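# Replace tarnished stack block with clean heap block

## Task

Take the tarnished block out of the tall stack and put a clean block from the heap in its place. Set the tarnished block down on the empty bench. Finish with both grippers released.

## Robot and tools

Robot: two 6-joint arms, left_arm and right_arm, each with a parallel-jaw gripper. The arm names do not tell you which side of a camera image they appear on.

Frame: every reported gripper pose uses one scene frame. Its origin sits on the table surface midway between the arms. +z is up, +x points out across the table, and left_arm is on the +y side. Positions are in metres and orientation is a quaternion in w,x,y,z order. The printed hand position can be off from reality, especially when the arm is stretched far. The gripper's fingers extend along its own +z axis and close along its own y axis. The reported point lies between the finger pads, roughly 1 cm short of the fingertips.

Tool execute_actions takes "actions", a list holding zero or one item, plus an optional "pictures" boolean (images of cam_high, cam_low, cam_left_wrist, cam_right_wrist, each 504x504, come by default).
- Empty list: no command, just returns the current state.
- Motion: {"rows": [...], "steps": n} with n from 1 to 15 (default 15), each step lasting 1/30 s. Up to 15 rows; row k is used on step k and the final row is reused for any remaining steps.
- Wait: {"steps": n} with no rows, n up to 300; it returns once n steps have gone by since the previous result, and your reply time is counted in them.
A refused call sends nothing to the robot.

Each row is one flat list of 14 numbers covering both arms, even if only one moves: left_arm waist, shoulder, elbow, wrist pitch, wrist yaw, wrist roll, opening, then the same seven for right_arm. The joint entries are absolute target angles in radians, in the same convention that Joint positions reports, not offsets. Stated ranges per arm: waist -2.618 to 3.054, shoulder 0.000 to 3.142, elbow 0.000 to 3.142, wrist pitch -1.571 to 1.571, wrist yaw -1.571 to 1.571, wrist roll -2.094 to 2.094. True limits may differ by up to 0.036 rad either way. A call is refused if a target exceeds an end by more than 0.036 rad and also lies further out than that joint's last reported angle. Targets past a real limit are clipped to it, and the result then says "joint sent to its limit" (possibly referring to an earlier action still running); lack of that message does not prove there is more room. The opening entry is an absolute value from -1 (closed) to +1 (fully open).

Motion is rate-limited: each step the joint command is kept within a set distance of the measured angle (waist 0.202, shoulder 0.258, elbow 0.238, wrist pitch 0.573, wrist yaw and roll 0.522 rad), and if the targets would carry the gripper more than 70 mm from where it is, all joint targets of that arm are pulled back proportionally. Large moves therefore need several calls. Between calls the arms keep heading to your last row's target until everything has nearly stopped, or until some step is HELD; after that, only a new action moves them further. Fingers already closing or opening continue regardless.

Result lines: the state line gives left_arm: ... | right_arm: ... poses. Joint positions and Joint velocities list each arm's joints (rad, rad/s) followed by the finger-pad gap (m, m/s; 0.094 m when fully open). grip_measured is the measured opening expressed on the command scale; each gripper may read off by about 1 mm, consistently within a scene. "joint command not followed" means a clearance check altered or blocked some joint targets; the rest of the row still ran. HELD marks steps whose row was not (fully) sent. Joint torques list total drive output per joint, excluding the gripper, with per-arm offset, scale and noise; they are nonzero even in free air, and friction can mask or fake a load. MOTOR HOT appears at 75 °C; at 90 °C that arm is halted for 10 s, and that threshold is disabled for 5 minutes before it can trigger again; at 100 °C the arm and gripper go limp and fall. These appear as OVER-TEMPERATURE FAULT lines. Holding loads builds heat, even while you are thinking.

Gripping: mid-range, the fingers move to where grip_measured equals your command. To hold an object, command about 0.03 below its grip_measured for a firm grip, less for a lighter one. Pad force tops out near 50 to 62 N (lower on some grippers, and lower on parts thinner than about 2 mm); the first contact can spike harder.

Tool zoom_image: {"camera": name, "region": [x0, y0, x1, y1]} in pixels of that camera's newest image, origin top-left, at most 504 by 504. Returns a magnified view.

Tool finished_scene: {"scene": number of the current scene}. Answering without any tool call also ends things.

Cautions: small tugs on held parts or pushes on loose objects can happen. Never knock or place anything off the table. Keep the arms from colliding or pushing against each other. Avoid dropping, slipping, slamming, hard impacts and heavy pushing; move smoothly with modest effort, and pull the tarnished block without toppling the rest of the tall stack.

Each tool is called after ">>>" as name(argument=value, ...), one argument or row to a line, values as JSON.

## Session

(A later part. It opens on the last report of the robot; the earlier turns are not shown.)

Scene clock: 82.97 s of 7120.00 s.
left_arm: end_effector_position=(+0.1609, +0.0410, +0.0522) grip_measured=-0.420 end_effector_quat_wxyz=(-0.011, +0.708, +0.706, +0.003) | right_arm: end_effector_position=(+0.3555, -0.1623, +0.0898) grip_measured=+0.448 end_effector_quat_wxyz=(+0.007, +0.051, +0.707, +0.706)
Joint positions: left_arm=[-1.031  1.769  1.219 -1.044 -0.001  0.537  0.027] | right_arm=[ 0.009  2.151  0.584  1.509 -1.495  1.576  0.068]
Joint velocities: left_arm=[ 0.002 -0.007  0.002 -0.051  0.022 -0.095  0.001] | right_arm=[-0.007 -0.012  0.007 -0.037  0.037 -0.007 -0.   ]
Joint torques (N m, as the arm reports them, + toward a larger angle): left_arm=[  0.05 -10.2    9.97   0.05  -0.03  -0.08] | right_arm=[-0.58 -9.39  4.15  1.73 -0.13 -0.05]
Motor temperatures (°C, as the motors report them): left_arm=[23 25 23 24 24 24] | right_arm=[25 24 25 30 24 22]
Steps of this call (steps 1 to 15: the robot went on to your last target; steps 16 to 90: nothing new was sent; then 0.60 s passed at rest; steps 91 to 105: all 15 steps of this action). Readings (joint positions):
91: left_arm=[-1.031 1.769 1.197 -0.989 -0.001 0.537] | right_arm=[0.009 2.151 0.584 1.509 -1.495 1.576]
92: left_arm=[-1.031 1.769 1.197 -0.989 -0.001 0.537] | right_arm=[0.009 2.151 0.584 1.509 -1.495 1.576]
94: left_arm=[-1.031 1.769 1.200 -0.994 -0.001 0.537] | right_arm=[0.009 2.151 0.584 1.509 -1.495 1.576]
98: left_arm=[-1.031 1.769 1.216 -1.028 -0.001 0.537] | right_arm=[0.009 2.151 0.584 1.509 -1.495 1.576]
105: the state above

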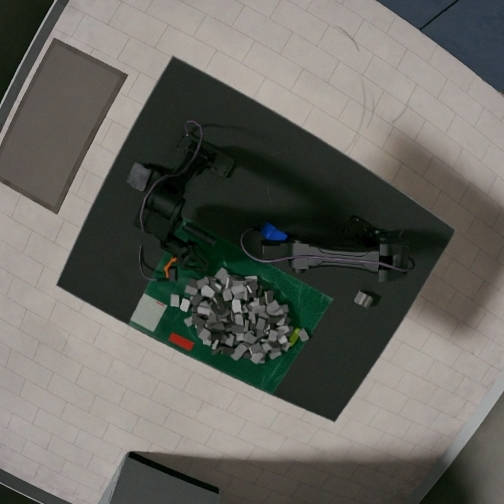

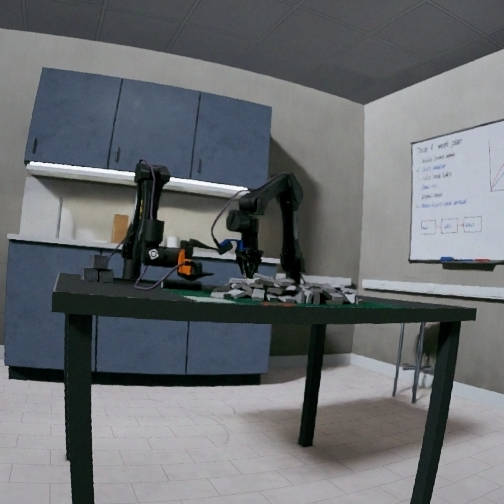

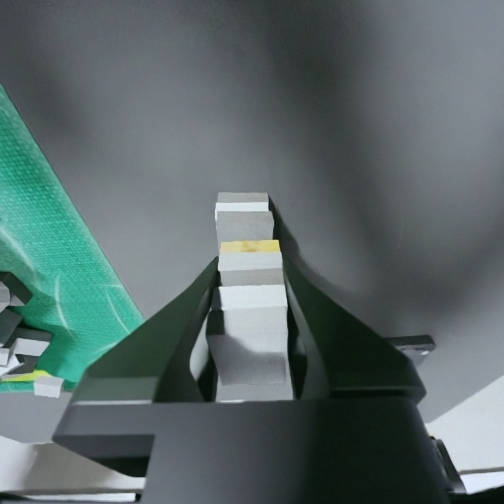

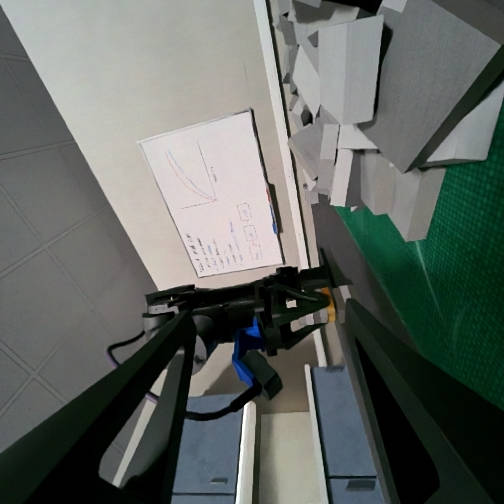

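>>> execute_actions(
  actions=[
    {"rows":[[-1.03,1.74,1.275,-1.06,0,0.53,-0.455,0,2.15,0.6,1.53,-1.5,1.57,0.45],[-1.03,1.74,1.29,-1.06,0,0.53,-0.455,0,2.15,0.6,1.53,-1.5,1.57,0.45],[-1.045,1.74,1.29,-1.06,0,0.53,-0.455,0,2.15,0.6,1.53,-1.5,1.57,0.45],[-1.06,1.74,1.29,-1.06,0,0.53,-0.455,0,2.15,0.6,1.53,-1.5,1.57,0.45],[-1.08,1.74,1.29,-1.06,0,0.53,-0.455,0,2.15,0.6,1.53,-1.5,1.57,0.45],[-1.11,1.74,1.29,-1.06,0,0.53,-0.455,0,2.15,0.6,1.53,-1.5,1.57,0.45],[-1.145,1.74,1.29,-1.06,0,0.53,-0.455,0,2.15,0.6,1.53,-1.5,1.57,0.45],[-1.185,1.74,1.29,-1.06,0,0.53,-0.455,0,2.15,0.6,1.53,-1.5,1.57,0.45],[-1.225,1.74,1.29,-1.06,0,0.53,-0.455,0,2.15,0.6,1.53,-1.5,1.57,0.45],[-1.265,1.74,1.29,-1.06,0,0.53,-0.455,0,2.15,0.6,1.53,-1.5,1.57,0.45],[-1.305,1.74,1.29,-1.06,0,0.53,-0.455,0,2.15,0.6,1.53,-1.5,1.57,0.45],[-1.34,1.74,1.29,-1.06,0,0.53,-0.455,0,2.15,0.6,1.53,-1.5,1.57,0.45],[-1.37,1.74,1.29,-1.06,0,0.53,-0.455,0,2.15,0.6,1.53,-1.5,1.57,0.45],[-1.39,1.74,1.29,-1.06,0,0.53,-0.455,0,2.15,0.6,1.53,-1.5,1.57,0.45],[-1.40,1.74,1.29,-1.06,0,0.53,-0.455,0,2.15,0.6,1.53,-1.5,1.57,0.45]]},
  ],
  pictures=false,
)

>>> execute_actions(
  actions=[
    {"rows":[[-1.40,1.76,1.25,-1.03,0,0.53,-0.455,0,2.15,0.6,1.53,-1.5,1.57,0.45],[-1.40,1.77,1.235,-1.01,0,0.53,-0.455,0,2.15,0.6,1.53,-1.5,1.57,0.45],[-1.40,1.775,1.22,-0.99,0,0.53,-0.455,0,2.15,0.6,1.53,-1.5,1.57,0.45],[-1.40,1.78,1.205,-0.97,0,0.53,-0.455,0,2.15,0.6,1.53,-1.5,1.57,0.45],[-1.40,1.79,1.19,-0.95,0,0.53,-0.455,0,2.15,0.6,1.53,-1.5,1.57,0.45],[-1.40,1.795,1.175,-0.93,0,0.53,-0.455,0,2.15,0.6,1.53,-1.5,1.57,0.45],[-1.40,1.8,1.16,-0.91,0,0.53,-0.455,0,2.15,0.6,1.53,-1.5,1.57,0.45],[-1.40,1.805,1.15,-0.89,0,0.53,-0.455,0,2.15,0.6,1.53,-1.5,1.57,0.45],[-1.40,1.81,1.14,-0.88,0,0.53,-0.455,0,2.15,0.6,1.53,-1.5,1.57,0.45]]},
  ],
  pictures=false,
)

>>> execute_actions(
  actions=[
    {"steps":12},
  ],
)

>>> zoom_image(
  camera="cam_right_wrist",
  region=[260, 310, 400, 450],
)

Scene clock: 93.67 s of 7120.00 s.
left_arm: end_effector_position=(+0.0644, -0.0059, +0.0603) grip_measured=-0.420 end_effector_quat_wxyz=(+0.002, +0.819, +0.574, -0.001) | right_arm: end_effector_position=(+0.3555, -0.1623, +0.0898) grip_measured=+0.448 end_effector_quat_wxyz=(+0.007, +0.051, +0.707, +0.706)
Joint positions: left_arm=[-1.376  1.769  1.253 -1.05  -0.     0.536  0.027] | right_arm=[ 0.009  2.151  0.584  1.509 -1.495  1.576  0.068]
Joint velocities: left_arm=[-0.833 -0.002 -0.002  0.066  0.154 -0.022 -0.001] | right_arm=[-0.012 -0.007 -0.017  0.066 -0.081 -0.007 -0.   ]
Joint torques (N m, as the arm reports them, + toward a larger angle): left_arm=[ 2.43 -9.7   9.73  0.27 -0.29 -0.07] | right_arm=[-0.57 -9.39  4.14  1.73 -0.13 -0.05]
Motor temperatures (°C, as the motors report them): left_arm=[23 26 24 24 24 24] | right_arm=[25 25 25 30 24 22]
Steps of this call (steps 1 to 15: the robot went on to your last target; steps 16 to 90: nothing new was sent; then 7.20 s passed at rest; steps 91 to 105: all 15 steps of this action). Readings (joint positions):
91: left_arm=[-1.031 1.769 1.220 -1.048 -0.001 0.537] | right_arm=[0.009 2.151 0.584 1.509 -1.495 1.576]
92: left_arm=[-1.031 1.769 1.224 -1.050 -0.001 0.537] | right_arm=[0.009 2.151 0.584 1.509 -1.495 1.576]
94: left_arm=[-1.033 1.769 1.237 -1.051 -0.002 0.537] | right_arm=[0.009 2.151 0.584 1.509 -1.495 1.576]
98: left_arm=[-1.096 1.769 1.253 -1.051 -0.015 0.536] | right_arm=[0.009 2.151 0.584 1.509 -1.495 1.576]
105: the state above

Scene clock: 94.17 s of 7120.00 s.
left_arm: end_effector_position=(+0.0526, -0.0001, +0.0192) grip_measured=-0.420 end_effector_quat_wxyz=(-0.010, +0.828, +0.561, +0.002) | right_arm: end_effector_position=(+0.3555, -0.1623, +0.0898) grip_measured=+0.448 end_effector_quat_wxyz=(+0.007, +0.051, +0.707, +0.706)
Joint positions: left_arm=[-1.408  1.819  1.14  -0.913  0.004  0.536  0.027] | right_arm=[ 0.009  2.151  0.584  1.509 -1.495  1.576  0.068]
Joint velocities: left_arm=[ 0.002 -0.022  0.002  0.022  0.037 -0.066  0.   ] | right_arm=[ 0.007 -0.017  0.002  0.007 -0.022  0.037 -0.001]
Joint torques (N m, as the arm reports them, + toward a larger angle): left_arm=[ 0.59 -8.33  6.21  0.56 -0.12 -0.08] | right_arm=[-0.57 -9.4   4.14  1.73 -0.13 -0.05]
Motor temperatures (°C, as the motors report them): left_arm=[23 26 24 24 24 24] | right_arm=[25 25 25 30 24 22]
Steps of this call (steps 1 to 15: all 15 steps of this action). Readings (joint positions):
1: left_arm=[-1.400 1.769 1.253 -1.049 0.007 0.536] | right_arm=[0.009 2.151 0.584 1.509 -1.495 1.576]
2: left_arm=[-1.413 1.769 1.253 -1.046 0.013 0.536] | right_arm=[0.009 2.151 0.584 1.509 -1.495 1.576]
4: left_arm=[-1.417 1.769 1.243 -1.025 0.016 0.536] | right_arm=[0.009 2.151 0.584 1.509 -1.495 1.576]
8: left_arm=[-1.409 1.779 1.190 -0.960 0.008 0.536] | right_arm=[0.009 2.151 0.584 1.509 -1.495 1.576]
15: the state above

Scene clock: 94.57 s of 7120.00 s.
left_arm: end_effector_position=(+0.0535, -0.0058, +0.0191) grip_measured=-0.420 end_effector_quat_wxyz=(+0.000, +0.828, +0.561, -0.002) | right_arm: end_effector_position=(+0.3555, -0.1623, +0.0898) grip_measured=+0.448 end_effector_quat_wxyz=(+0.007, +0.051, +0.707, +0.706)
Joint positions: left_arm=[-1.408  1.819  1.14  -0.89   0.004  0.536  0.027] | right_arm=[ 0.009  2.151  0.584  1.509 -1.495  1.576  0.068]
Joint velocities: left_arm=[-0.002  0.012  0.002 -0.037 -0.066  0.037 -0.001] | right_arm=[-0.002  0.017 -0.002 -0.051 -0.022 -0.051 -0.001]
Joint torques (N m, as the arm reports them, + toward a larger angle): left_arm=[ 0.59 -8.37  6.25  0.39 -0.06 -0.08] | right_arm=[-0.56 -9.4   4.13  1.73 -0.13 -0.05]
Motor temperatures (°C, as the motors report them): left_arm=[23 26 24 24 24 24] | right_arm=[25 25 25 30 24 22]
Steps of this call (steps 1 to 12: the robot went on to your last target). Readings (joint positions):
1: left_arm=[-1.408 1.819 1.140 -0.910 0.004 0.536] | right_arm=[0.009 2.151 0.584 1.509 -1.495 1.576]
2: left_arm=[-1.408 1.819 1.140 -0.904 0.004 0.536] | right_arm=[0.009 2.151 0.584 1.509 -1.495 1.576]
4: left_arm=[-1.408 1.819 1.140 -0.897 0.004 0.536] | right_arm=[0.009 2.151 0.584 1.509 -1.495 1.576]
8: left_arm=[-1.408 1.819 1.140 -0.891 0.004 0.536] | right_arm=[0.009 2.151 0.584 1.509 -1.495 1.576]
12: the state above

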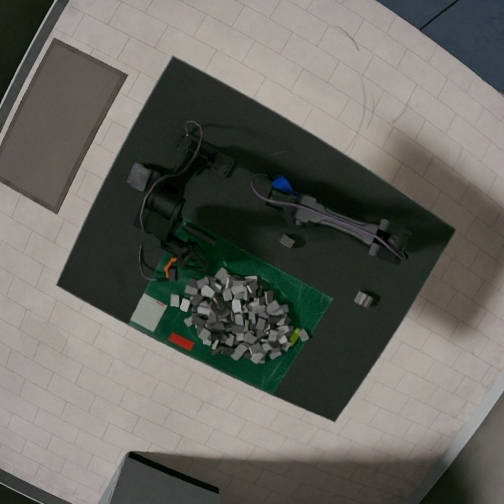

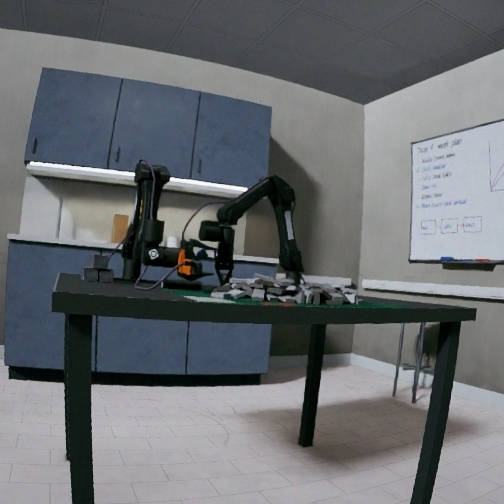

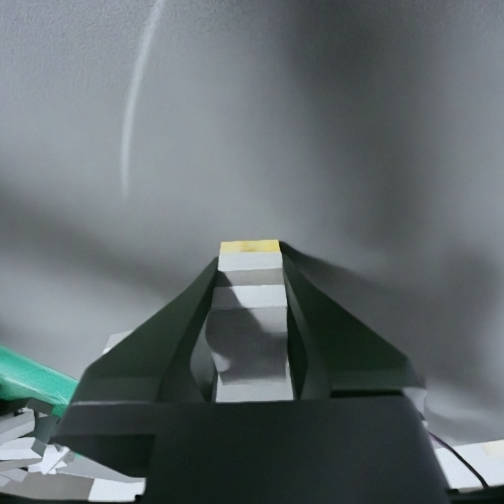

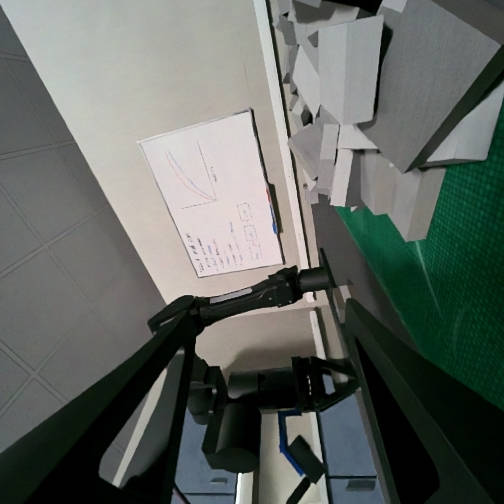

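Region (260, 310, 400, 450) of cam_right_wrist's 504x504 image, scaled by 3.600, with more detail than that image has.

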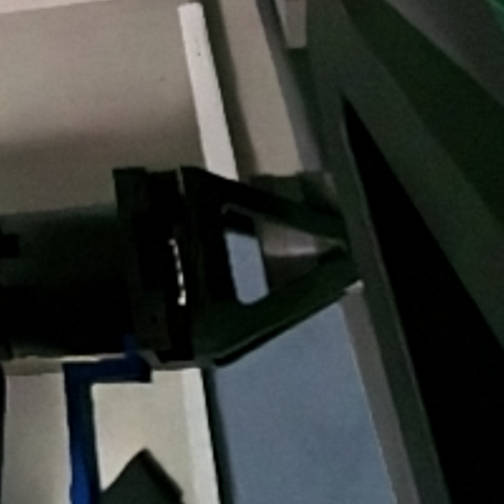

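>>> execute_actions(
  actions=[
    {"rows":[[-1.40,1.815,1.125,-0.87,0,0.53,-0.455,0,2.15,0.6,1.53,-1.5,1.57,0.85],[-1.40,1.815,1.118,-0.865,0,0.53,-0.455,0,2.15,0.6,1.53,-1.5,1.57,0.85],[-1.40,1.815,1.11,-0.86,0,0.53,-0.455,0,2.15,0.6,1.53,-1.5,1.57,0.85]]},
  ],
)

>>> zoom_image(
  camera="cam_right_wrist",
  region=[290, 310, 410, 430],
)

Scene clock: 98.37 s of 7120.00 s.
left_arm: end_effector_position=(+0.0537, -0.0064, +0.0167) grip_measured=-0.420 end_effector_quat_wxyz=(+0.004, +0.828, +0.561, -0.004) | right_arm: end_effector_position=(+0.3555, -0.1623, +0.0898) grip_measured=+0.848 end_effector_quat_wxyz=(+0.007, +0.051, +0.707, +0.706)
Joint positions: left_arm=[-1.408  1.819  1.13  -0.872  0.003  0.536  0.027] | right_arm=[ 0.009  2.151  0.584  1.509 -1.495  1.576  0.087]
Joint velocities: left_arm=[-0.007 -0.012 -0.007 -0.066 -0.037  0.037  0.   ] | right_arm=[ 0.007 -0.012  0.012 -0.051 -0.037 -0.081  0.001]
Joint torques (N m, as the arm reports them, + toward a larger angle): left_arm=[ 0.56 -8.1   4.63  0.47 -0.07 -0.08] | right_arm=[-0.57 -9.39  4.15  1.74 -0.13 -0.05]
Motor temperatures (°C, as the motors report them): left_arm=[23 26 24 24 24 24] | right_arm=[25 25 25 30 24 22]
Steps of this call (steps 1 to 30: the robot went on to your last target; steps 31 to 90: nothing new was sent; then 0.30 s passed at rest; steps 91 to 105: all 15 steps of this action). Readings (joint positions):
91: left_arm=[-1.408 1.819 1.140 -0.889 0.004 0.536] | right_arm=[0.009 2.151 0.584 1.509 -1.495 1.576]
92: left_arm=[-1.408 1.819 1.140 -0.887 0.004 0.536] | right_arm=[0.009 2.151 0.584 1.509 -1.495 1.576]
94: left_arm=[-1.408 1.819 1.134 -0.877 0.004 0.536] | right_arm=[0.009 2.151 0.584 1.509 -1.495 1.576]
98: left_arm=[-1.408 1.819 1.130 -0.872 0.003 0.536] | right_arm=[0.009 2.151 0.584 1.509 -1.495 1.576]
105: the state above

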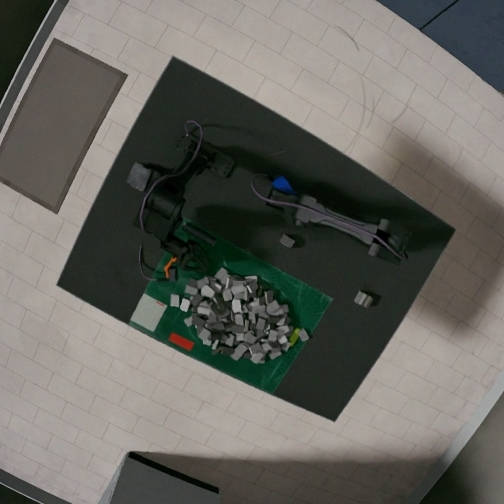

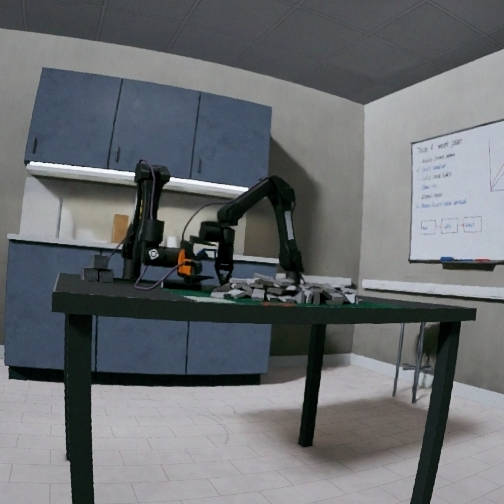

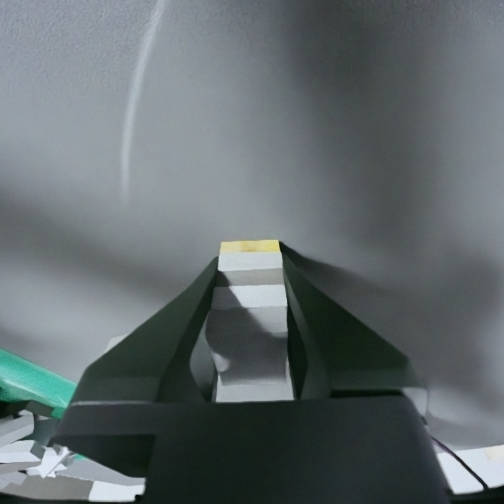

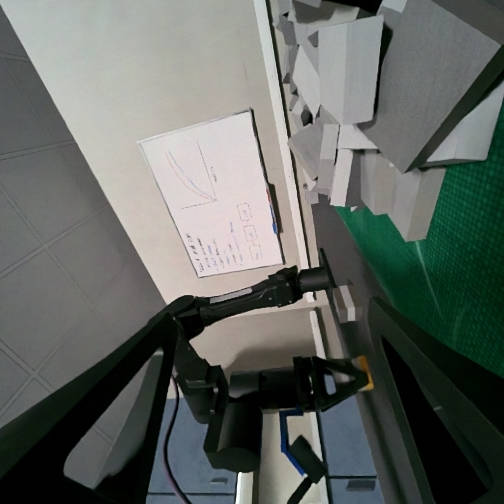

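Region (290, 310, 410, 430) of cam_right_wrist's 504x504 image, scaled by 4.200, with more detail than that image has.

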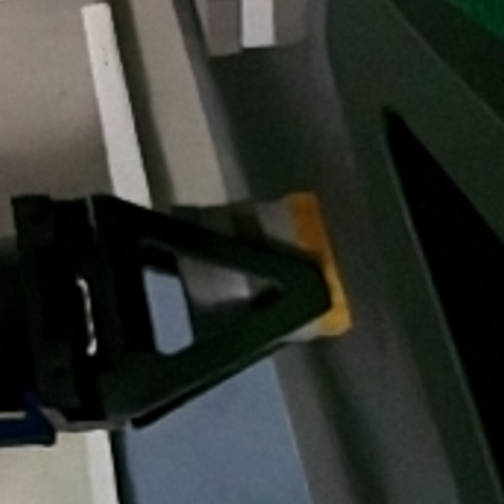

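>>> execute_actions(
  actions=[
    {"rows":[[-1.40,1.815,1.13,-0.87,0,0.53,0.1,0,2.15,0.6,1.53,-1.5,1.57,0.85],[-1.40,1.815,1.13,-0.87,0,0.53,0.1,0,2.15,0.6,1.53,-1.5,1.57,0.85],[-1.40,1.815,1.13,-0.87,0,0.53,0.1,0,2.15,0.6,1.53,-1.5,1.57,0.85],[-1.40,1.815,1.13,-0.87,0,0.53,0.1,0,2.15,0.6,1.53,-1.5,1.57,0.85],[-1.40,1.79,1.17,-0.93,0,0.53,0.1,0,2.15,0.6,1.53,-1.5,1.57,0.85],[-1.40,1.77,1.2,-0.99,0,0.53,0.1,0,2.15,0.6,1.53,-1.5,1.57,0.85],[-1.40,1.75,1.24,-1.05,0,0.53,0.1,0,2.15,0.6,1.53,-1.5,1.57,0.85],[-1.40,1.735,1.28,-1.11,0,0.53,0.1,0,2.15,0.6,1.53,-1.5,1.57,0.85],[-1.40,1.72,1.32,-1.17,0,0.53,0.1,0,2.15,0.6,1.53,-1.5,1.57,0.85],[-1.40,1.72,1.37,-1.22,0,0.53,0.1,0,2.15,0.6,1.53,-1.5,1.57,0.85],[-1.40,1.72,1.42,-1.27,0,0.53,0.1,0,2.15,0.6,1.53,-1.5,1.57,0.85],[-1.40,1.72,1.47,-1.32,0,0.53,0.1,0,2.15,0.6,1.53,-1.5,1.57,0.85],[-1.40,1.72,1.52,-1.36,0,0.53,0.1,0,2.15,0.6,1.53,-1.5,1.57,0.85]]},
  ],
  pictures=false,
)

>>> execute_actions(
  actions=[
    {"rows":[[-0.03,1.8,1.6,-1.4,0,-1.1,0.3,0,2.15,0.6,1.53,-1.5,1.57,0.85]]},
  ],
  pictures=false,
)

>>> execute_actions(
  actions=[
    {"steps":20},
  ],
  pictures=false,
)

>>> execute_actions(
  actions=[
    {"rows":[[-0.03,2.36,2.25,-1.45,0,-1.1,0.3,0,2.15,0.6,1.53,-1.5,1.57,0.85]]},
  ],
  pictures=false,
)

>>> execute_actions(
  actions=[
    {"steps":15},
  ],
)

Scene clock: 112.70 s of 7120.00 s.
left_arm: end_effector_position=(+0.0583, -0.0340, +0.1298) grip_measured=+0.098 end_effector_quat_wxyz=(+0.048, +0.826, +0.560, -0.024) | right_arm: end_effector_position=(+0.3555, -0.1623, +0.0898) grip_measured=+0.848 end_effector_quat_wxyz=(+0.007, +0.051, +0.707, +0.706)
Joint positions: left_arm=[-1.408  1.736  1.487 -1.214  0.002  0.536  0.052] | right_arm=[ 0.009  2.151  0.584  1.509 -1.495  1.576  0.087]
Joint velocities: left_arm=[-0.012 -0.364  0.759 -0.418  0.037  0.022  0.001] | right_arm=[ 0.007  0.007 -0.007 -0.066  0.022  0.022 -0.   ]
Joint torques (N m, as the arm reports them, + toward a larger angle): left_arm=[ 0.56 -7.27  5.79 -0.15 -0.05 -0.08] | right_arm=[-0.56 -9.38  4.16  1.73 -0.14 -0.05]
Motor temperatures (°C, as the motors report them): left_arm=[23 26 24 24 24 24] | right_arm=[25 25 25 30 24 22]
Steps of this call (steps 1 to 15: the robot went on to your last target; steps 16 to 90: nothing new was sent; then 10.83 s passed at rest; steps 91 to 105: all 15 steps of this action). Readings (joint positions):
91: left_arm=[-1.408 1.819 1.130 -0.872 0.003 0.536] | right_arm=[0.009 2.151 0.584 1.509 -1.495 1.576]
92: left_arm=[-1.408 1.819 1.130 -0.872 0.003 0.536] | right_arm=[0.009 2.151 0.584 1.509 -1.495 1.576]
94: left_arm=[-1.408 1.819 1.130 -0.872 0.003 0.536] | right_arm=[0.009 2.151 0.584 1.509 -1.495 1.576]
98: left_arm=[-1.408 1.809 1.178 -0.959 0.002 0.536] | right_arm=[0.009 2.151 0.584 1.509 -1.495 1.576]
105: the state above

Scene clock: 113.20 s of 7120.00 s.
left_arm: end_effector_position=(+0.3117, +0.1651, +0.1343) grip_measured=+0.298 end_effector_quat_wxyz=(+0.006, -0.213, +0.977, -0.008) | right_arm: end_effector_position=(+0.3555, -0.1623, +0.0898) grip_measured=+0.848 end_effector_quat_wxyz=(+0.007, +0.051, +0.707, +0.706)
Joint positions: left_arm=[-0.418  1.802  1.59  -1.339  0.006 -0.854  0.061] | right_arm=[ 0.009  2.151  0.584  1.509 -1.495  1.576  0.087]
Joint velocities: left_arm=[ 2.088 -0.017  0.012 -0.037 -0.066 -1.575 -0.001] | right_arm=[-0.012  0.002 -0.002 -0.11   0.007  0.022 -0.   ]
Joint torques (N m, as the arm reports them, + toward a larger angle): left_arm=[ 0.11 -8.56  7.62 -0.13 -0.13 -0.07] | right_arm=[-0.57 -9.41  4.15  1.73 -0.13 -0.05]
Motor temperatures (°C, as the motors report them): left_arm=[23 26 24 24 24 24] | right_arm=[25 25 25 30 24 22]
Steps of this call (steps 1 to 15: all 15 steps of this action). Readings (joint positions):
1: left_arm=[-1.389 1.733 1.522 -1.245 0.013 0.458] | right_arm=[0.009 2.151 0.584 1.509 -1.495 1.576]
2: left_arm=[-1.349 1.737 1.554 -1.272 0.021 0.359] | right_arm=[0.009 2.151 0.584 1.509 -1.495 1.576]
4: left_arm=[-1.224 1.749 1.587 -1.292 0.020 0.163] | right_arm=[0.009 2.151 0.584 1.509 -1.495 1.576]
8: left_arm=[-0.938 1.785 1.590 -1.321 0.012 -0.229] | right_arm=[0.009 2.151 0.584 1.509 -1.495 1.576]
15: the state above

Scene clock: 113.87 s of 7120.00 s.
left_arm: end_effector_position=(+0.3318, +0.2944, +0.1343) grip_measured=+0.299 end_effector_quat_wxyz=(-0.008, -0.504, +0.863, +0.005) | right_arm: end_effector_position=(+0.3555, -0.1623, +0.0898) grip_measured=+0.848 end_effector_quat_wxyz=(+0.007, +0.051, +0.707, +0.706)
Joint positions: left_arm=[-0.027  1.802  1.59  -1.378 -0.    -1.09   0.061] | right_arm=[ 0.009  2.151  0.584  1.509 -1.495  1.576  0.087]
Joint velocities: left_arm=[-0.007 -0.022 -0.007 -0.007  0.051 -0.051  0.   ] | right_arm=[ 0.012 -0.007  0.012 -0.007 -0.081  0.051  0.   ]
Joint torques (N m, as the arm reports them, + toward a larger angle): left_arm=[-0.27 -8.21  7.61  0.13 -0.02 -0.1 ] | right_arm=[-0.56 -9.39  4.16  1.73 -0.13 -0.05]
Motor temperatures (°C, as the motors report them): left_arm=[23 26 24 24 24 24] | right_arm=[25 25 25 30 24 22]
Steps of this call (steps 1 to 20: the robot went on to your last target). Readings (joint positions):
1: left_arm=[-0.343 1.802 1.590 -1.340 0.006 -0.902] | right_arm=[0.009 2.151 0.584 1.509 -1.495 1.576]
2: left_arm=[-0.268 1.802 1.590 -1.341 0.005 -0.940] | right_arm=[0.009 2.151 0.584 1.509 -1.495 1.576]
4: left_arm=[-0.122 1.802 1.590 -1.342 0.004 -0.995] | right_arm=[0.009 2.151 0.584 1.509 -1.495 1.576]
8: left_arm=[0.011 1.802 1.590 -1.358 -0.015 -1.055] | right_arm=[0.009 2.151 0.584 1.509 -1.495 1.576]
20: the state above

Scene clock: 114.37 s of 7120.00 s.
left_arm: end_effector_position=(+0.4606, +0.2901, +0.0681) grip_measured=+0.299 end_effector_quat_wxyz=(-0.012, -0.506, +0.863, +0.007) | right_arm: end_effector_position=(+0.3555, -0.1623, +0.0898) grip_measured=+0.848 end_effector_quat_wxyz=(+0.007, +0.051, +0.707, +0.706)
Joint positions: left_arm=[-0.027  2.386  2.213 -1.426  0.    -1.093  0.061] | right_arm=[ 0.009  2.151  0.584  1.509 -1.495  1.576  0.087]
Joint velocities: left_arm=[-0.012 -0.056  0.149 -0.007 -0.007  0.022 -0.   ] | right_arm=[ 0.012 -0.002 -0.002  0.007 -0.037 -0.007 -0.   ]
Joint torques (N m, as the arm reports them, + toward a larger angle): left_arm=[ -0.51 -13.89   9.06   0.1   -0.04  -0.09] | right_arm=[-0.57 -9.4   4.19  1.74 -0.13 -0.05]
Motor temperatures (°C, as the motors report them): left_arm=[23 26 24 24 24 24] | right_arm=[25 25 25 30 24 22]
Steps of this call (steps 1 to 15: all 15 steps of this action). Readings (joint positions):
1: left_arm=[-0.027 1.834 1.633 -1.417 0.000 -1.091] | right_arm=[0.009 2.151 0.584 1.509 -1.495 1.576]
2: left_arm=[-0.027 1.894 1.718 -1.457 0.000 -1.092] | right_arm=[0.009 2.151 0.584 1.509 -1.495 1.576]
4: left_arm=[-0.027 2.040 1.899 -1.458 0.000 -1.093] | right_arm=[0.009 2.151 0.584 1.509 -1.495 1.576]
8: left_arm=[-0.027 2.318 2.186 -1.417 0.000 -1.093] | right_arm=[0.009 2.151 0.584 1.509 -1.495 1.576]
15: the state above

Scene clock: 114.87 s of 7120.00 s.
left_arm: end_effector_position=(+0.4630, +0.2900, +0.0752) grip_measured=+0.299 end_effector_quat_wxyz=(-0.004, -0.506, +0.863, +0.002) | right_arm: end_effector_position=(+0.3555, -0.1623, +0.0898) grip_measured=+0.848 end_effector_quat_wxyz=(+0.007, +0.051, +0.707, +0.706)
Joint positions: left_arm=[-0.027  2.376  2.224 -1.429  0.    -1.093  0.061] | right_arm=[ 0.009  2.151  0.584  1.509 -1.495  1.576  0.087]
Joint velocities: left_arm=[-0.007  0.002 -0.002 -0.095  0.022 -0.022 -0.   ] | right_arm=[ 0.002 -0.002 -0.007  0.007  0.007 -0.051  0.   ]
Joint torques (N m, as the arm reports them, + toward a larger angle): left_arm=[ -0.42 -13.63   8.89   0.12  -0.04  -0.1 ] | right_arm=[-0.59 -9.39  4.15  1.73 -0.13 -0.06]
Motor temperatures (°C, as the motors report them): left_arm=[23 27 24 24 24 24] | right_arm=[25 25 25 30 24 22]
Steps of this call (steps 1 to 15: the robot went on to your last target). Readings (joint positions):
1: left_arm=[-0.027 2.384 2.217 -1.426 0.000 -1.093] | right_arm=[0.009 2.151 0.584 1.509 -1.495 1.576]
2: left_arm=[-0.027 2.382 2.220 -1.426 0.000 -1.093] | right_arm=[0.009 2.151 0.584 1.509 -1.495 1.576]
4: left_arm=[-0.027 2.378 2.223 -1.426 0.000 -1.093] | right_arm=[0.009 2.151 0.584 1.509 -1.495 1.576]
8: left_arm=[-0.027 2.376 2.224 -1.427 0.000 -1.093] | right_arm=[0.009 2.151 0.584 1.509 -1.495 1.576]
15: the state above

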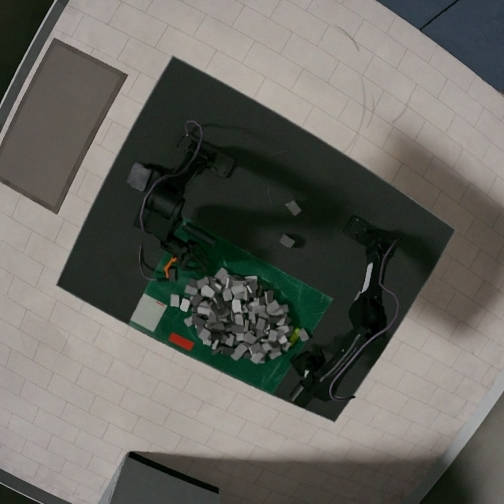

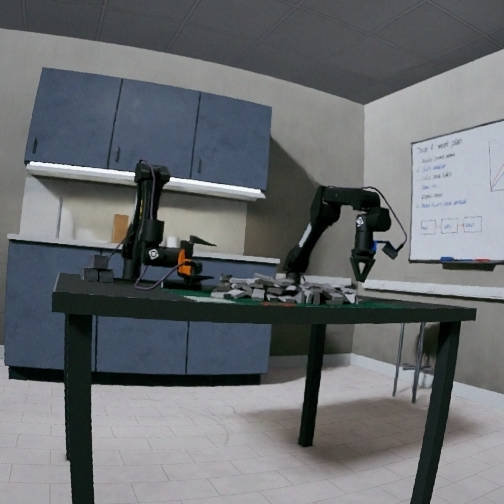

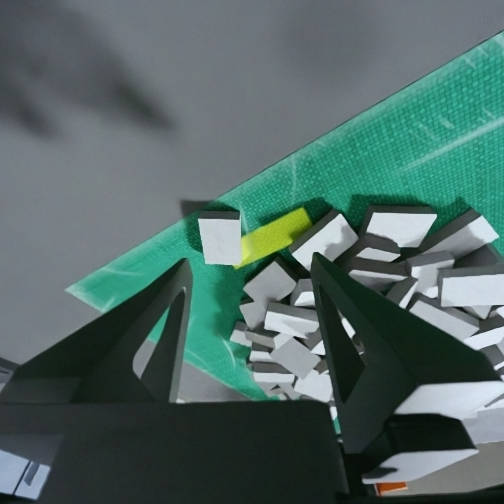

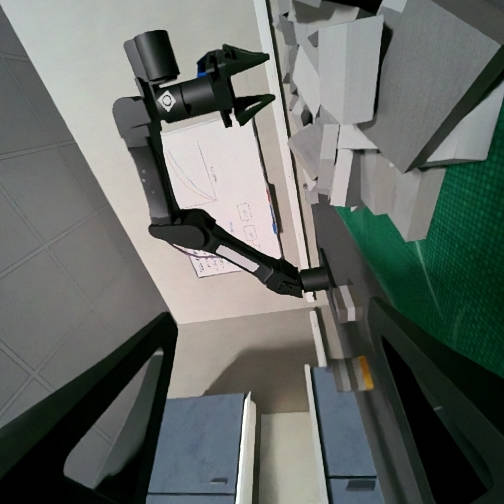

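>>> execute_actions(
  actions=[
    {"rows":[[-0.04,2.33,2.16,-1.36,0,-1.125,0,0,2.15,0.6,1.53,-1.5,1.57,0.85],[-0.05,2.31,2.11,-1.32,0,-1.125,0,0,2.15,0.6,1.53,-1.5,1.57,0.85],[-0.063,2.29,2.06,-1.28,0,-1.125,0,0,2.15,0.6,1.53,-1.5,1.57,0.85],[-0.063,2.27,2.01,-1.24,0,-1.125,0,0,2.15,0.6,1.53,-1.5,1.57,0.85],[-0.063,2.25,1.96,-1.2,0,-1.125,0,0,2.15,0.6,1.53,-1.5,1.57,0.85],[-0.063,2.235,1.91,-1.17,0,-1.125,0,0,2.15,0.6,1.53,-1.5,1.57,0.85],[-0.063,2.22,1.87,-1.145,0,-1.125,0,0,2.15,0.6,1.53,-1.5,1.57,0.85],[-0.063,2.215,1.84,-1.145,0,-1.125,0,0,2.15,0.6,1.53,-1.5,1.57,0.85],[-0.063,2.215,1.81,-1.145,0,-1.125,0,0,2.15,0.6,1.53,-1.5,1.57,0.85]]},
  ],
  pictures=false,
)

>>> execute_actions(
  actions=[
    {"steps":15},
  ],
)

Scene clock: 121.97 s of 7120.00 s.
left_arm: end_effector_position=(+0.4283, +0.2762, +0.0379) grip_measured=+0.002 end_effector_quat_wxyz=(-0.009, -0.501, +0.865, +0.005) | right_arm: end_effector_position=(+0.3555, -0.1623, +0.0898) grip_measured=+0.848 end_effector_quat_wxyz=(+0.007, +0.051, +0.707, +0.706)
Joint positions: left_arm=[-0.061  2.229  1.825 -1.187  0.002 -1.117  0.047] | right_arm=[ 0.009  2.151  0.584  1.509 -1.495  1.576  0.087]
Joint velocities: left_arm=[-0.007 -0.032  0.017  0.139 -0.051 -0.066 -0.   ] | right_arm=[-0.007 -0.002 -0.007  0.037  0.022  0.007 -0.   ]
Joint torques (N m, as the arm reports them, + toward a larger angle): left_arm=[ -0.49 -12.36   5.5    0.39  -0.05  -0.11] | right_arm=[-0.58 -9.42  4.15  1.73 -0.14 -0.05]
Motor temperatures (°C, as the motors report them): left_arm=[23 28 24 24 24 24] | right_arm=[25 25 25 30 24 22]
Steps of this call (steps 1 to 15: the robot went on to your last target; steps 16 to 90: nothing new was sent; then 3.60 s passed at rest; steps 91 to 105: all 15 steps of this action). Readings (joint positions):
91: left_arm=[-0.027 2.372 2.216 -1.420 0.000 -1.097] | right_arm=[0.009 2.151 0.584 1.509 -1.495 1.576]
92: left_arm=[-0.027 2.360 2.191 -1.398 0.000 -1.101] | right_arm=[0.009 2.151 0.584 1.509 -1.495 1.576]
94: left_arm=[-0.034 2.322 2.111 -1.348 0.000 -1.107] | right_arm=[0.009 2.151 0.584 1.509 -1.495 1.576]
98: left_arm=[-0.056 2.245 1.929 -1.244 0.001 -1.113] | right_arm=[0.009 2.151 0.584 1.509 -1.495 1.576]
105: the state above

Scene clock: 122.47 s of 7120.00 s.
left_arm: end_effector_position=(+0.4356, +0.2757, +0.0379) grip_measured=+0.002 end_effector_quat_wxyz=(+0.003, -0.502, +0.865, -0.003) | right_arm: end_effector_position=(+0.3555, -0.1623, +0.0898) grip_measured=+0.848 end_effector_quat_wxyz=(+0.007, +0.051, +0.707, +0.706)
Joint positions: left_arm=[-0.061  2.229  1.825 -1.158  0.002 -1.118  0.047] | right_arm=[ 0.009  2.151  0.584  1.509 -1.495  1.576  0.087]
Joint velocities: left_arm=[ 0.002 -0.007  0.007  0.007 -0.037 -0.051 -0.001] | right_arm=[-0.017 -0.002 -0.007 -0.066 -0.051 -0.022 -0.   ]
Joint torques (N m, as the arm reports them, + toward a larger angle): left_arm=[ -0.26 -12.38   5.49   0.41  -0.06  -0.08] | right_arm=[-0.55 -9.4   4.16  1.73 -0.14 -0.06]
Motor temperatures (°C, as the motors report them): left_arm=[23 28 24 24 24 24] | right_arm=[25 25 25 30 24 22]
Steps of this call (steps 1 to 15: the robot went on to your last target). Readings (joint positions):
1: left_arm=[-0.061 2.229 1.825 -1.181 0.002 -1.117] | right_arm=[0.009 2.151 0.584 1.509 -1.495 1.576]
2: left_arm=[-0.061 2.229 1.825 -1.175 0.002 -1.117] | right_arm=[0.009 2.151 0.584 1.509 -1.495 1.576]
4: left_arm=[-0.061 2.229 1.825 -1.168 0.002 -1.118] | right_arm=[0.009 2.151 0.584 1.509 -1.495 1.576]
8: left_arm=[-0.061 2.229 1.825 -1.161 0.002 -1.118] | right_arm=[0.009 2.151 0.584 1.509 -1.495 1.576]
15: the state above

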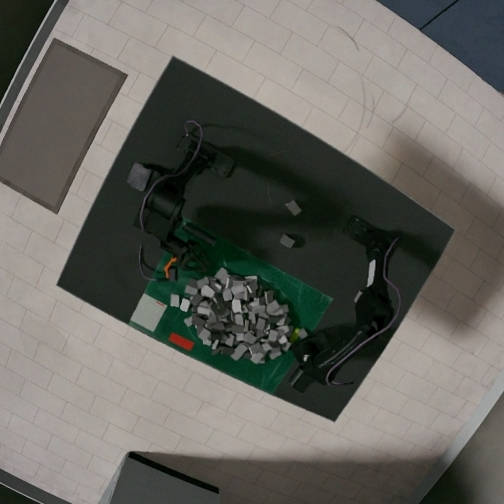

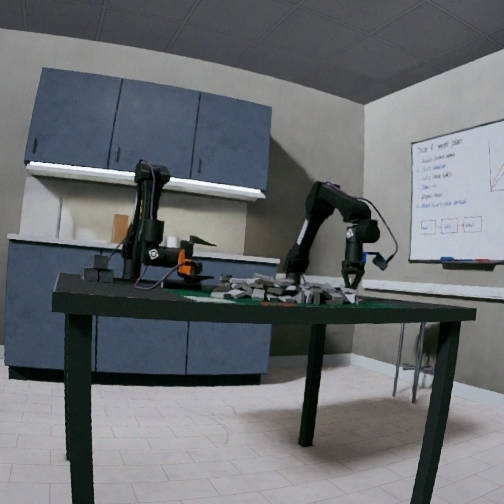

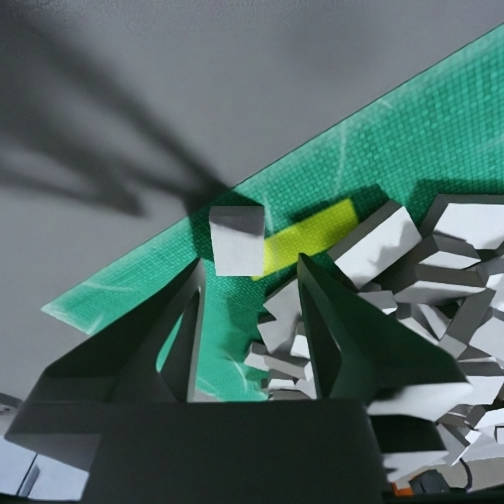

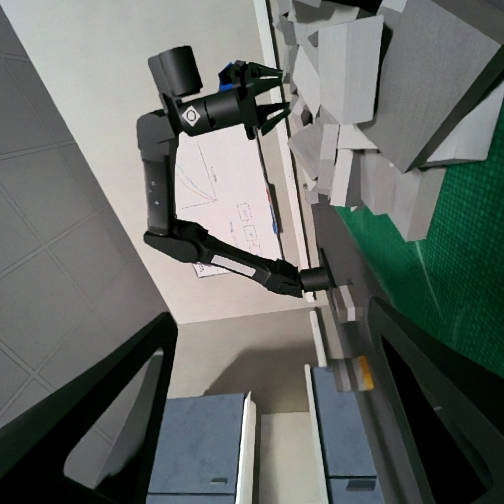

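>>> execute_actions(
  actions=[
    {"rows":[[-0.034,2.23,1.8,-1.13,0,-1.115,0,0,2.15,0.6,1.53,-1.5,1.57,0.85],[-0.034,2.23,1.79,-1.12,0,-1.115,0,0,2.15,0.6,1.53,-1.5,1.57,0.85],[-0.034,2.23,1.78,-1.11,0,-1.115,0,0,2.15,0.6,1.53,-1.5,1.57,0.85],[-0.034,2.23,1.77,-1.1,0,-1.115,0,0,2.15,0.6,1.53,-1.5,1.57,0.85],[-0.034,2.23,1.76,-1.09,0,-1.115,0,0,2.15,0.6,1.53,-1.5,1.57,0.85],[-0.034,2.23,1.75,-1.08,0,-1.115,0,0,2.15,0.6,1.53,-1.5,1.57,0.85],[-0.034,2.23,1.735,-1.08,0,-1.115,0,0,2.15,0.6,1.53,-1.5,1.57,0.85]]},
  ],
  pictures=false,
)

>>> execute_actions(
  actions=[
    {"steps":10},
  ],
)

Scene clock: 128.30 s of 7120.00 s.
left_arm: end_effector_position=(+0.4298, +0.2852, +0.0203) grip_measured=+0.002 end_effector_quat_wxyz=(-0.002, -0.511, +0.860, -0.001) | right_arm: end_effector_position=(+0.3555, -0.1623, +0.0898) grip_measured=+0.848 end_effector_quat_wxyz=(+0.007, +0.051, +0.707, +0.706)
Joint positions: left_arm=[-0.039  2.229  1.754 -1.098  0.003 -1.118  0.047] | right_arm=[ 0.009  2.151  0.584  1.509 -1.495  1.576  0.087]
Joint velocities: left_arm=[-0.007 -0.012 -0.017  0.125  0.022 -0.022  0.   ] | right_arm=[ 0.007 -0.012 -0.007 -0.022 -0.007 -0.007  0.   ]
Joint torques (N m, as the arm reports them, + toward a larger angle): left_arm=[  0.37 -11.55   5.13   0.44  -0.09   0.02] | right_arm=[-0.57 -9.37  4.16  1.73 -0.13 -0.05]
Motor temperatures (°C, as the motors report them): left_arm=[23 29 24 24 24 24] | right_arm=[25 25 25 30 24 22]
Steps of this call (steps 1 to 15: the robot went on to your last target; steps 16 to 90: nothing new was sent; then 2.33 s passed at rest; steps 91 to 105: all 15 steps of this action). Readings (joint positions):
91: left_arm=[-0.060 2.229 1.825 -1.156 0.003 -1.118] | right_arm=[0.009 2.151 0.584 1.509 -1.495 1.576]
92: left_arm=[-0.058 2.229 1.825 -1.153 0.003 -1.118] | right_arm=[0.009 2.151 0.584 1.509 -1.495 1.576]
94: left_arm=[-0.050 2.229 1.816 -1.137 0.003 -1.118] | right_arm=[0.009 2.151 0.584 1.509 -1.495 1.576]
98: left_arm=[-0.040 2.229 1.773 -1.108 0.003 -1.118] | right_arm=[0.009 2.151 0.584 1.509 -1.495 1.576]
105: the state above

Scene clock: 128.63 s of 7120.00 s.
left_arm: end_effector_position=(+0.4311, +0.2852, +0.0203) grip_measured=+0.002 end_effector_quat_wxyz=(+0.000, -0.511, +0.860, -0.002) | right_arm: end_effector_position=(+0.3555, -0.1623, +0.0898) grip_measured=+0.848 end_effector_quat_wxyz=(+0.007, +0.051, +0.707, +0.706)
Joint positions: left_arm=[-0.039  2.229  1.754 -1.093  0.003 -1.118  0.047] | right_arm=[ 0.009  2.151  0.584  1.509 -1.495  1.576  0.087]
Joint velocities: left_arm=[-0.002 -0.007  0.002 -0.037  0.007  0.066 -0.   ] | right_arm=[-0.022 -0.002  0.002 -0.081  0.007  0.007 -0.   ]
Joint torques (N m, as the arm reports them, + toward a larger angle): left_arm=[  0.17 -11.24   5.18   0.48  -0.06   0.02] | right_arm=[-0.57 -9.4   4.15  1.73 -0.13 -0.06]
Motor temperatures (°C, as the motors report them): left_arm=[23 29 24 24 24 24] | right_arm=[25 25 25 30 24 22]
Steps of this call (steps 1 to 10: the robot went on to your last target). Readings (joint positions):
1: left_arm=[-0.039 2.229 1.754 -1.097 0.003 -1.118] | right_arm=[0.009 2.151 0.584 1.509 -1.495 1.576]
2: left_arm=[-0.039 2.229 1.754 -1.096 0.003 -1.118] | right_arm=[0.009 2.151 0.584 1.509 -1.495 1.576]
4: left_arm=[-0.039 2.229 1.754 -1.094 0.003 -1.118] | right_arm=[0.009 2.151 0.584 1.509 -1.495 1.576]
8: left_arm=[-0.039 2.229 1.754 -1.093 0.003 -1.118] | right_arm=[0.009 2.151 0.584 1.509 -1.495 1.576]
10: the state above

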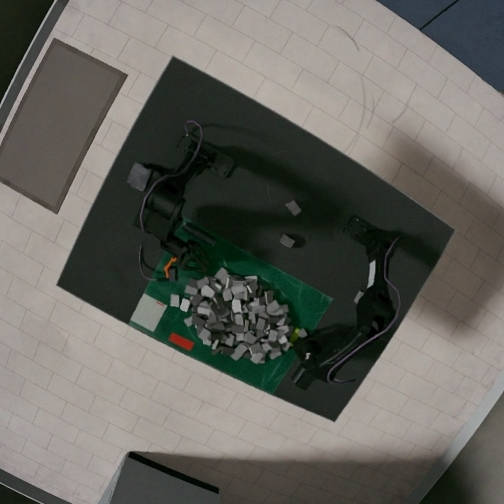

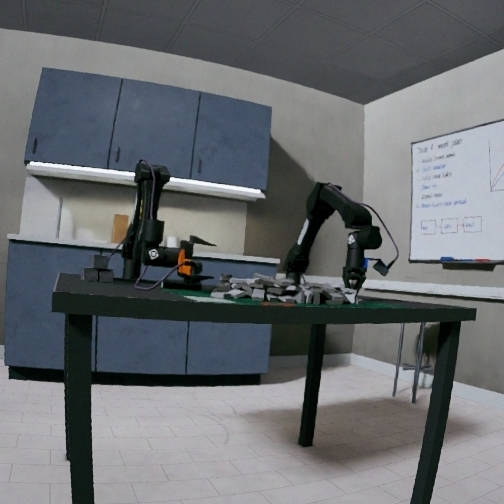

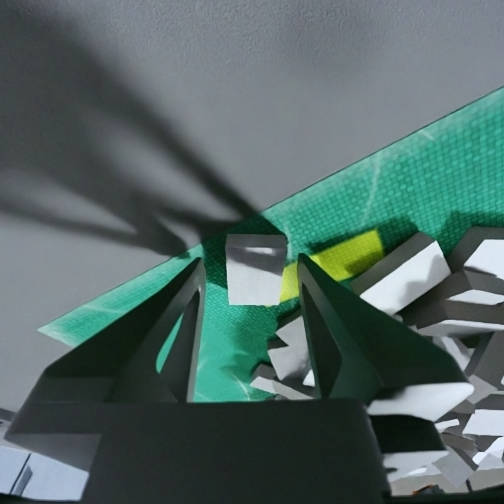

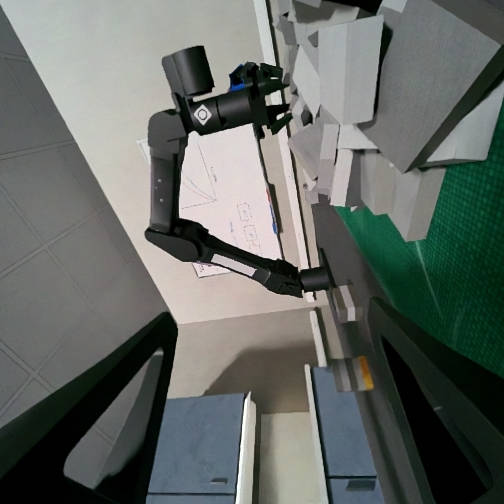

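Down ~3 mm, slightly out, then close.

>>> execute_actions(
  actions=[
    {"rows":[[-0.04,2.23,1.72,-1.055,0,-1.115,-0.1,0,2.15,0.6,1.53,-1.5,1.57,0.85]]},
  ],
  pictures=false,
)

>>> execute_actions(
  actions=[
    {"rows":[[-0.04,2.23,1.735,-1.06,0,-1.115,-0.2,0,2.15,0.6,1.53,-1.5,1.57,0.85],[-0.04,2.23,1.735,-1.06,0,-1.115,-0.3,0,2.15,0.6,1.53,-1.5,1.57,0.85],[-0.04,2.23,1.735,-1.06,0,-1.115,-0.36,0,2.15,0.6,1.53,-1.5,1.57,0.85],[-0.04,2.23,1.735,-1.06,0,-1.115,-0.4,0,2.15,0.6,1.53,-1.5,1.57,0.85],[-0.04,2.23,1.735,-1.06,0,-1.115,-0.455,0,2.15,0.6,1.53,-1.5,1.57,0.85]]},
  ],
)

Scene clock: 132.20 s of 7120.00 s.
left_arm: end_effector_position=(+0.4374, +0.2849, +0.0204) grip_measured=-0.098 end_effector_quat_wxyz=(+0.011, -0.511, +0.859, -0.009) | right_arm: end_effector_position=(+0.3555, -0.1623, +0.0898) grip_measured=+0.848 end_effector_quat_wxyz=(+0.007, +0.051, +0.707, +0.706)
Joint positions: left_arm=[-0.039  2.229  1.754 -1.068  0.003 -1.118  0.042] | right_arm=[ 0.009  2.151  0.584  1.509 -1.495  1.576  0.087]
Joint velocities: left_arm=[-0.002 -0.007 -0.017  0.037  0.066  0.007 -0.001] | right_arm=[-0.017 -0.002  0.012  0.022 -0.007 -0.022  0.   ]
Joint torques (N m, as the arm reports them, + toward a larger angle): left_arm=[ -0.21 -11.55   3.93   0.56  -0.06   0.02] | right_arm=[-0.56 -9.4   4.15  1.74 -0.13 -0.05]
Motor temperatures (°C, as the motors report them): left_arm=[23 29 24 24 24 24] | right_arm=[25 25 25 30 24 22]
Steps of this call (steps 1 to 15: the robot went on to your last target; steps 16 to 90: nothing new was sent; then 0.07 s passed at rest; steps 91 to 105: all 15 steps of this action). Readings (joint positions):
91: left_arm=[-0.039 2.229 1.754 -1.090 0.003 -1.118] | right_arm=[0.009 2.151 0.584 1.509 -1.495 1.576]
92: left_arm=[-0.039 2.229 1.754 -1.086 0.003 -1.118] | right_arm=[0.009 2.151 0.584 1.509 -1.495 1.576]
94: left_arm=[-0.039 2.229 1.754 -1.079 0.003 -1.118] | right_arm=[0.009 2.151 0.584 1.509 -1.495 1.576]
98: left_arm=[-0.039 2.229 1.754 -1.071 0.003 -1.118] | right_arm=[0.009 2.151 0.584 1.509 -1.495 1.576]
105: the state above

Scene clock: 132.70 s of 7120.00 s.
left_arm: end_effector_position=(+0.4374, +0.2849, +0.0204) grip_measured=-0.438 end_effector_quat_wxyz=(+0.011, -0.511, +0.859, -0.009) | right_arm: end_effector_position=(+0.3555, -0.1623, +0.0898) grip_measured=+0.848 end_effector_quat_wxyz=(+0.007, +0.051, +0.707, +0.706)
Joint positions: left_arm=[-0.039  2.229  1.754 -1.068  0.003 -1.118  0.026] | right_arm=[ 0.009  2.151  0.584  1.509 -1.495  1.576  0.087]
Joint velocities: left_arm=[ 0.007 -0.002  0.007 -0.037 -0.022 -0.081 -0.   ] | right_arm=[-0.022 -0.022 -0.022 -0.051  0.037 -0.037  0.001]
Joint torques (N m, as the arm reports them, + toward a larger angle): left_arm=[ -0.17 -11.48   5.18   0.46   0.01   0.01] | right_arm=[-0.58 -9.39  4.16  1.73 -0.14 -0.05]
Motor temperatures (°C, as the motors report them): left_arm=[23 29 24 24 24 24] | right_arm=[25 25 25 30 24 22]
Steps of this call (steps 1 to 15: all 15 steps of this action). Readings (joint positions):
1: left_arm=[-0.039 2.229 1.754 -1.068 0.003 -1.118] | right_arm=[0.009 2.151 0.584 1.509 -1.495 1.576]
2: left_arm=[-0.039 2.229 1.754 -1.068 0.003 -1.118] | right_arm=[0.009 2.151 0.584 1.509 -1.495 1.576]
4: left_arm=[-0.039 2.229 1.754 -1.068 0.003 -1.118] | right_arm=[0.009 2.151 0.584 1.509 -1.495 1.576]
8: left_arm=[-0.039 2.229 1.754 -1.068 0.003 -1.118] | right_arm=[0.009 2.151 0.584 1.509 -1.495 1.576]
15: the state above

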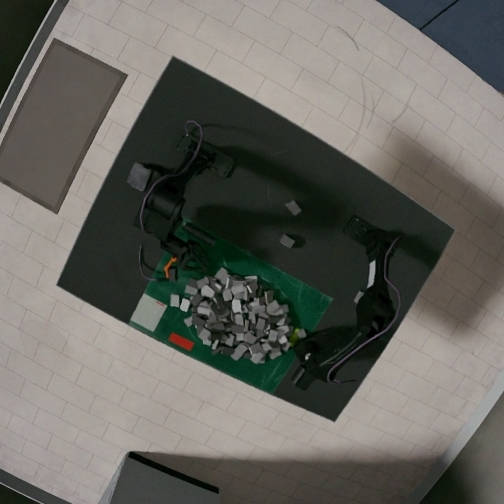

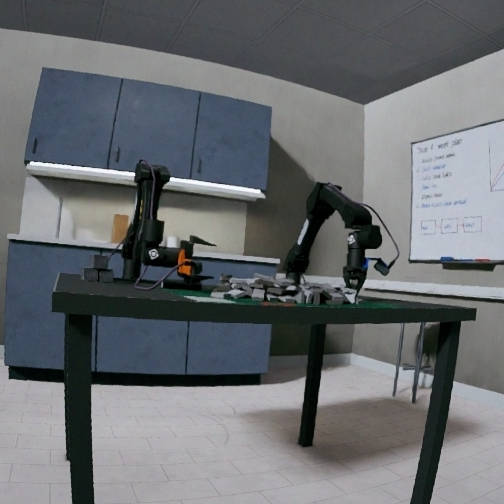

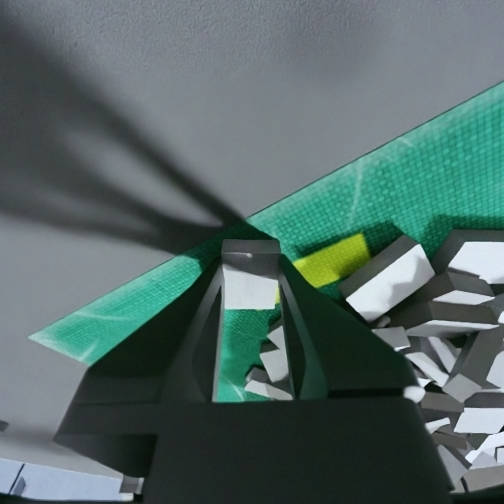

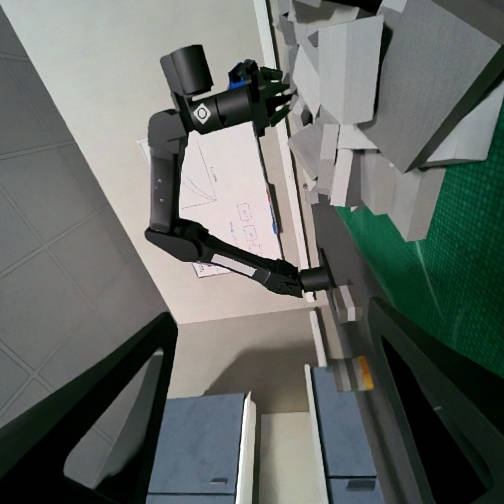

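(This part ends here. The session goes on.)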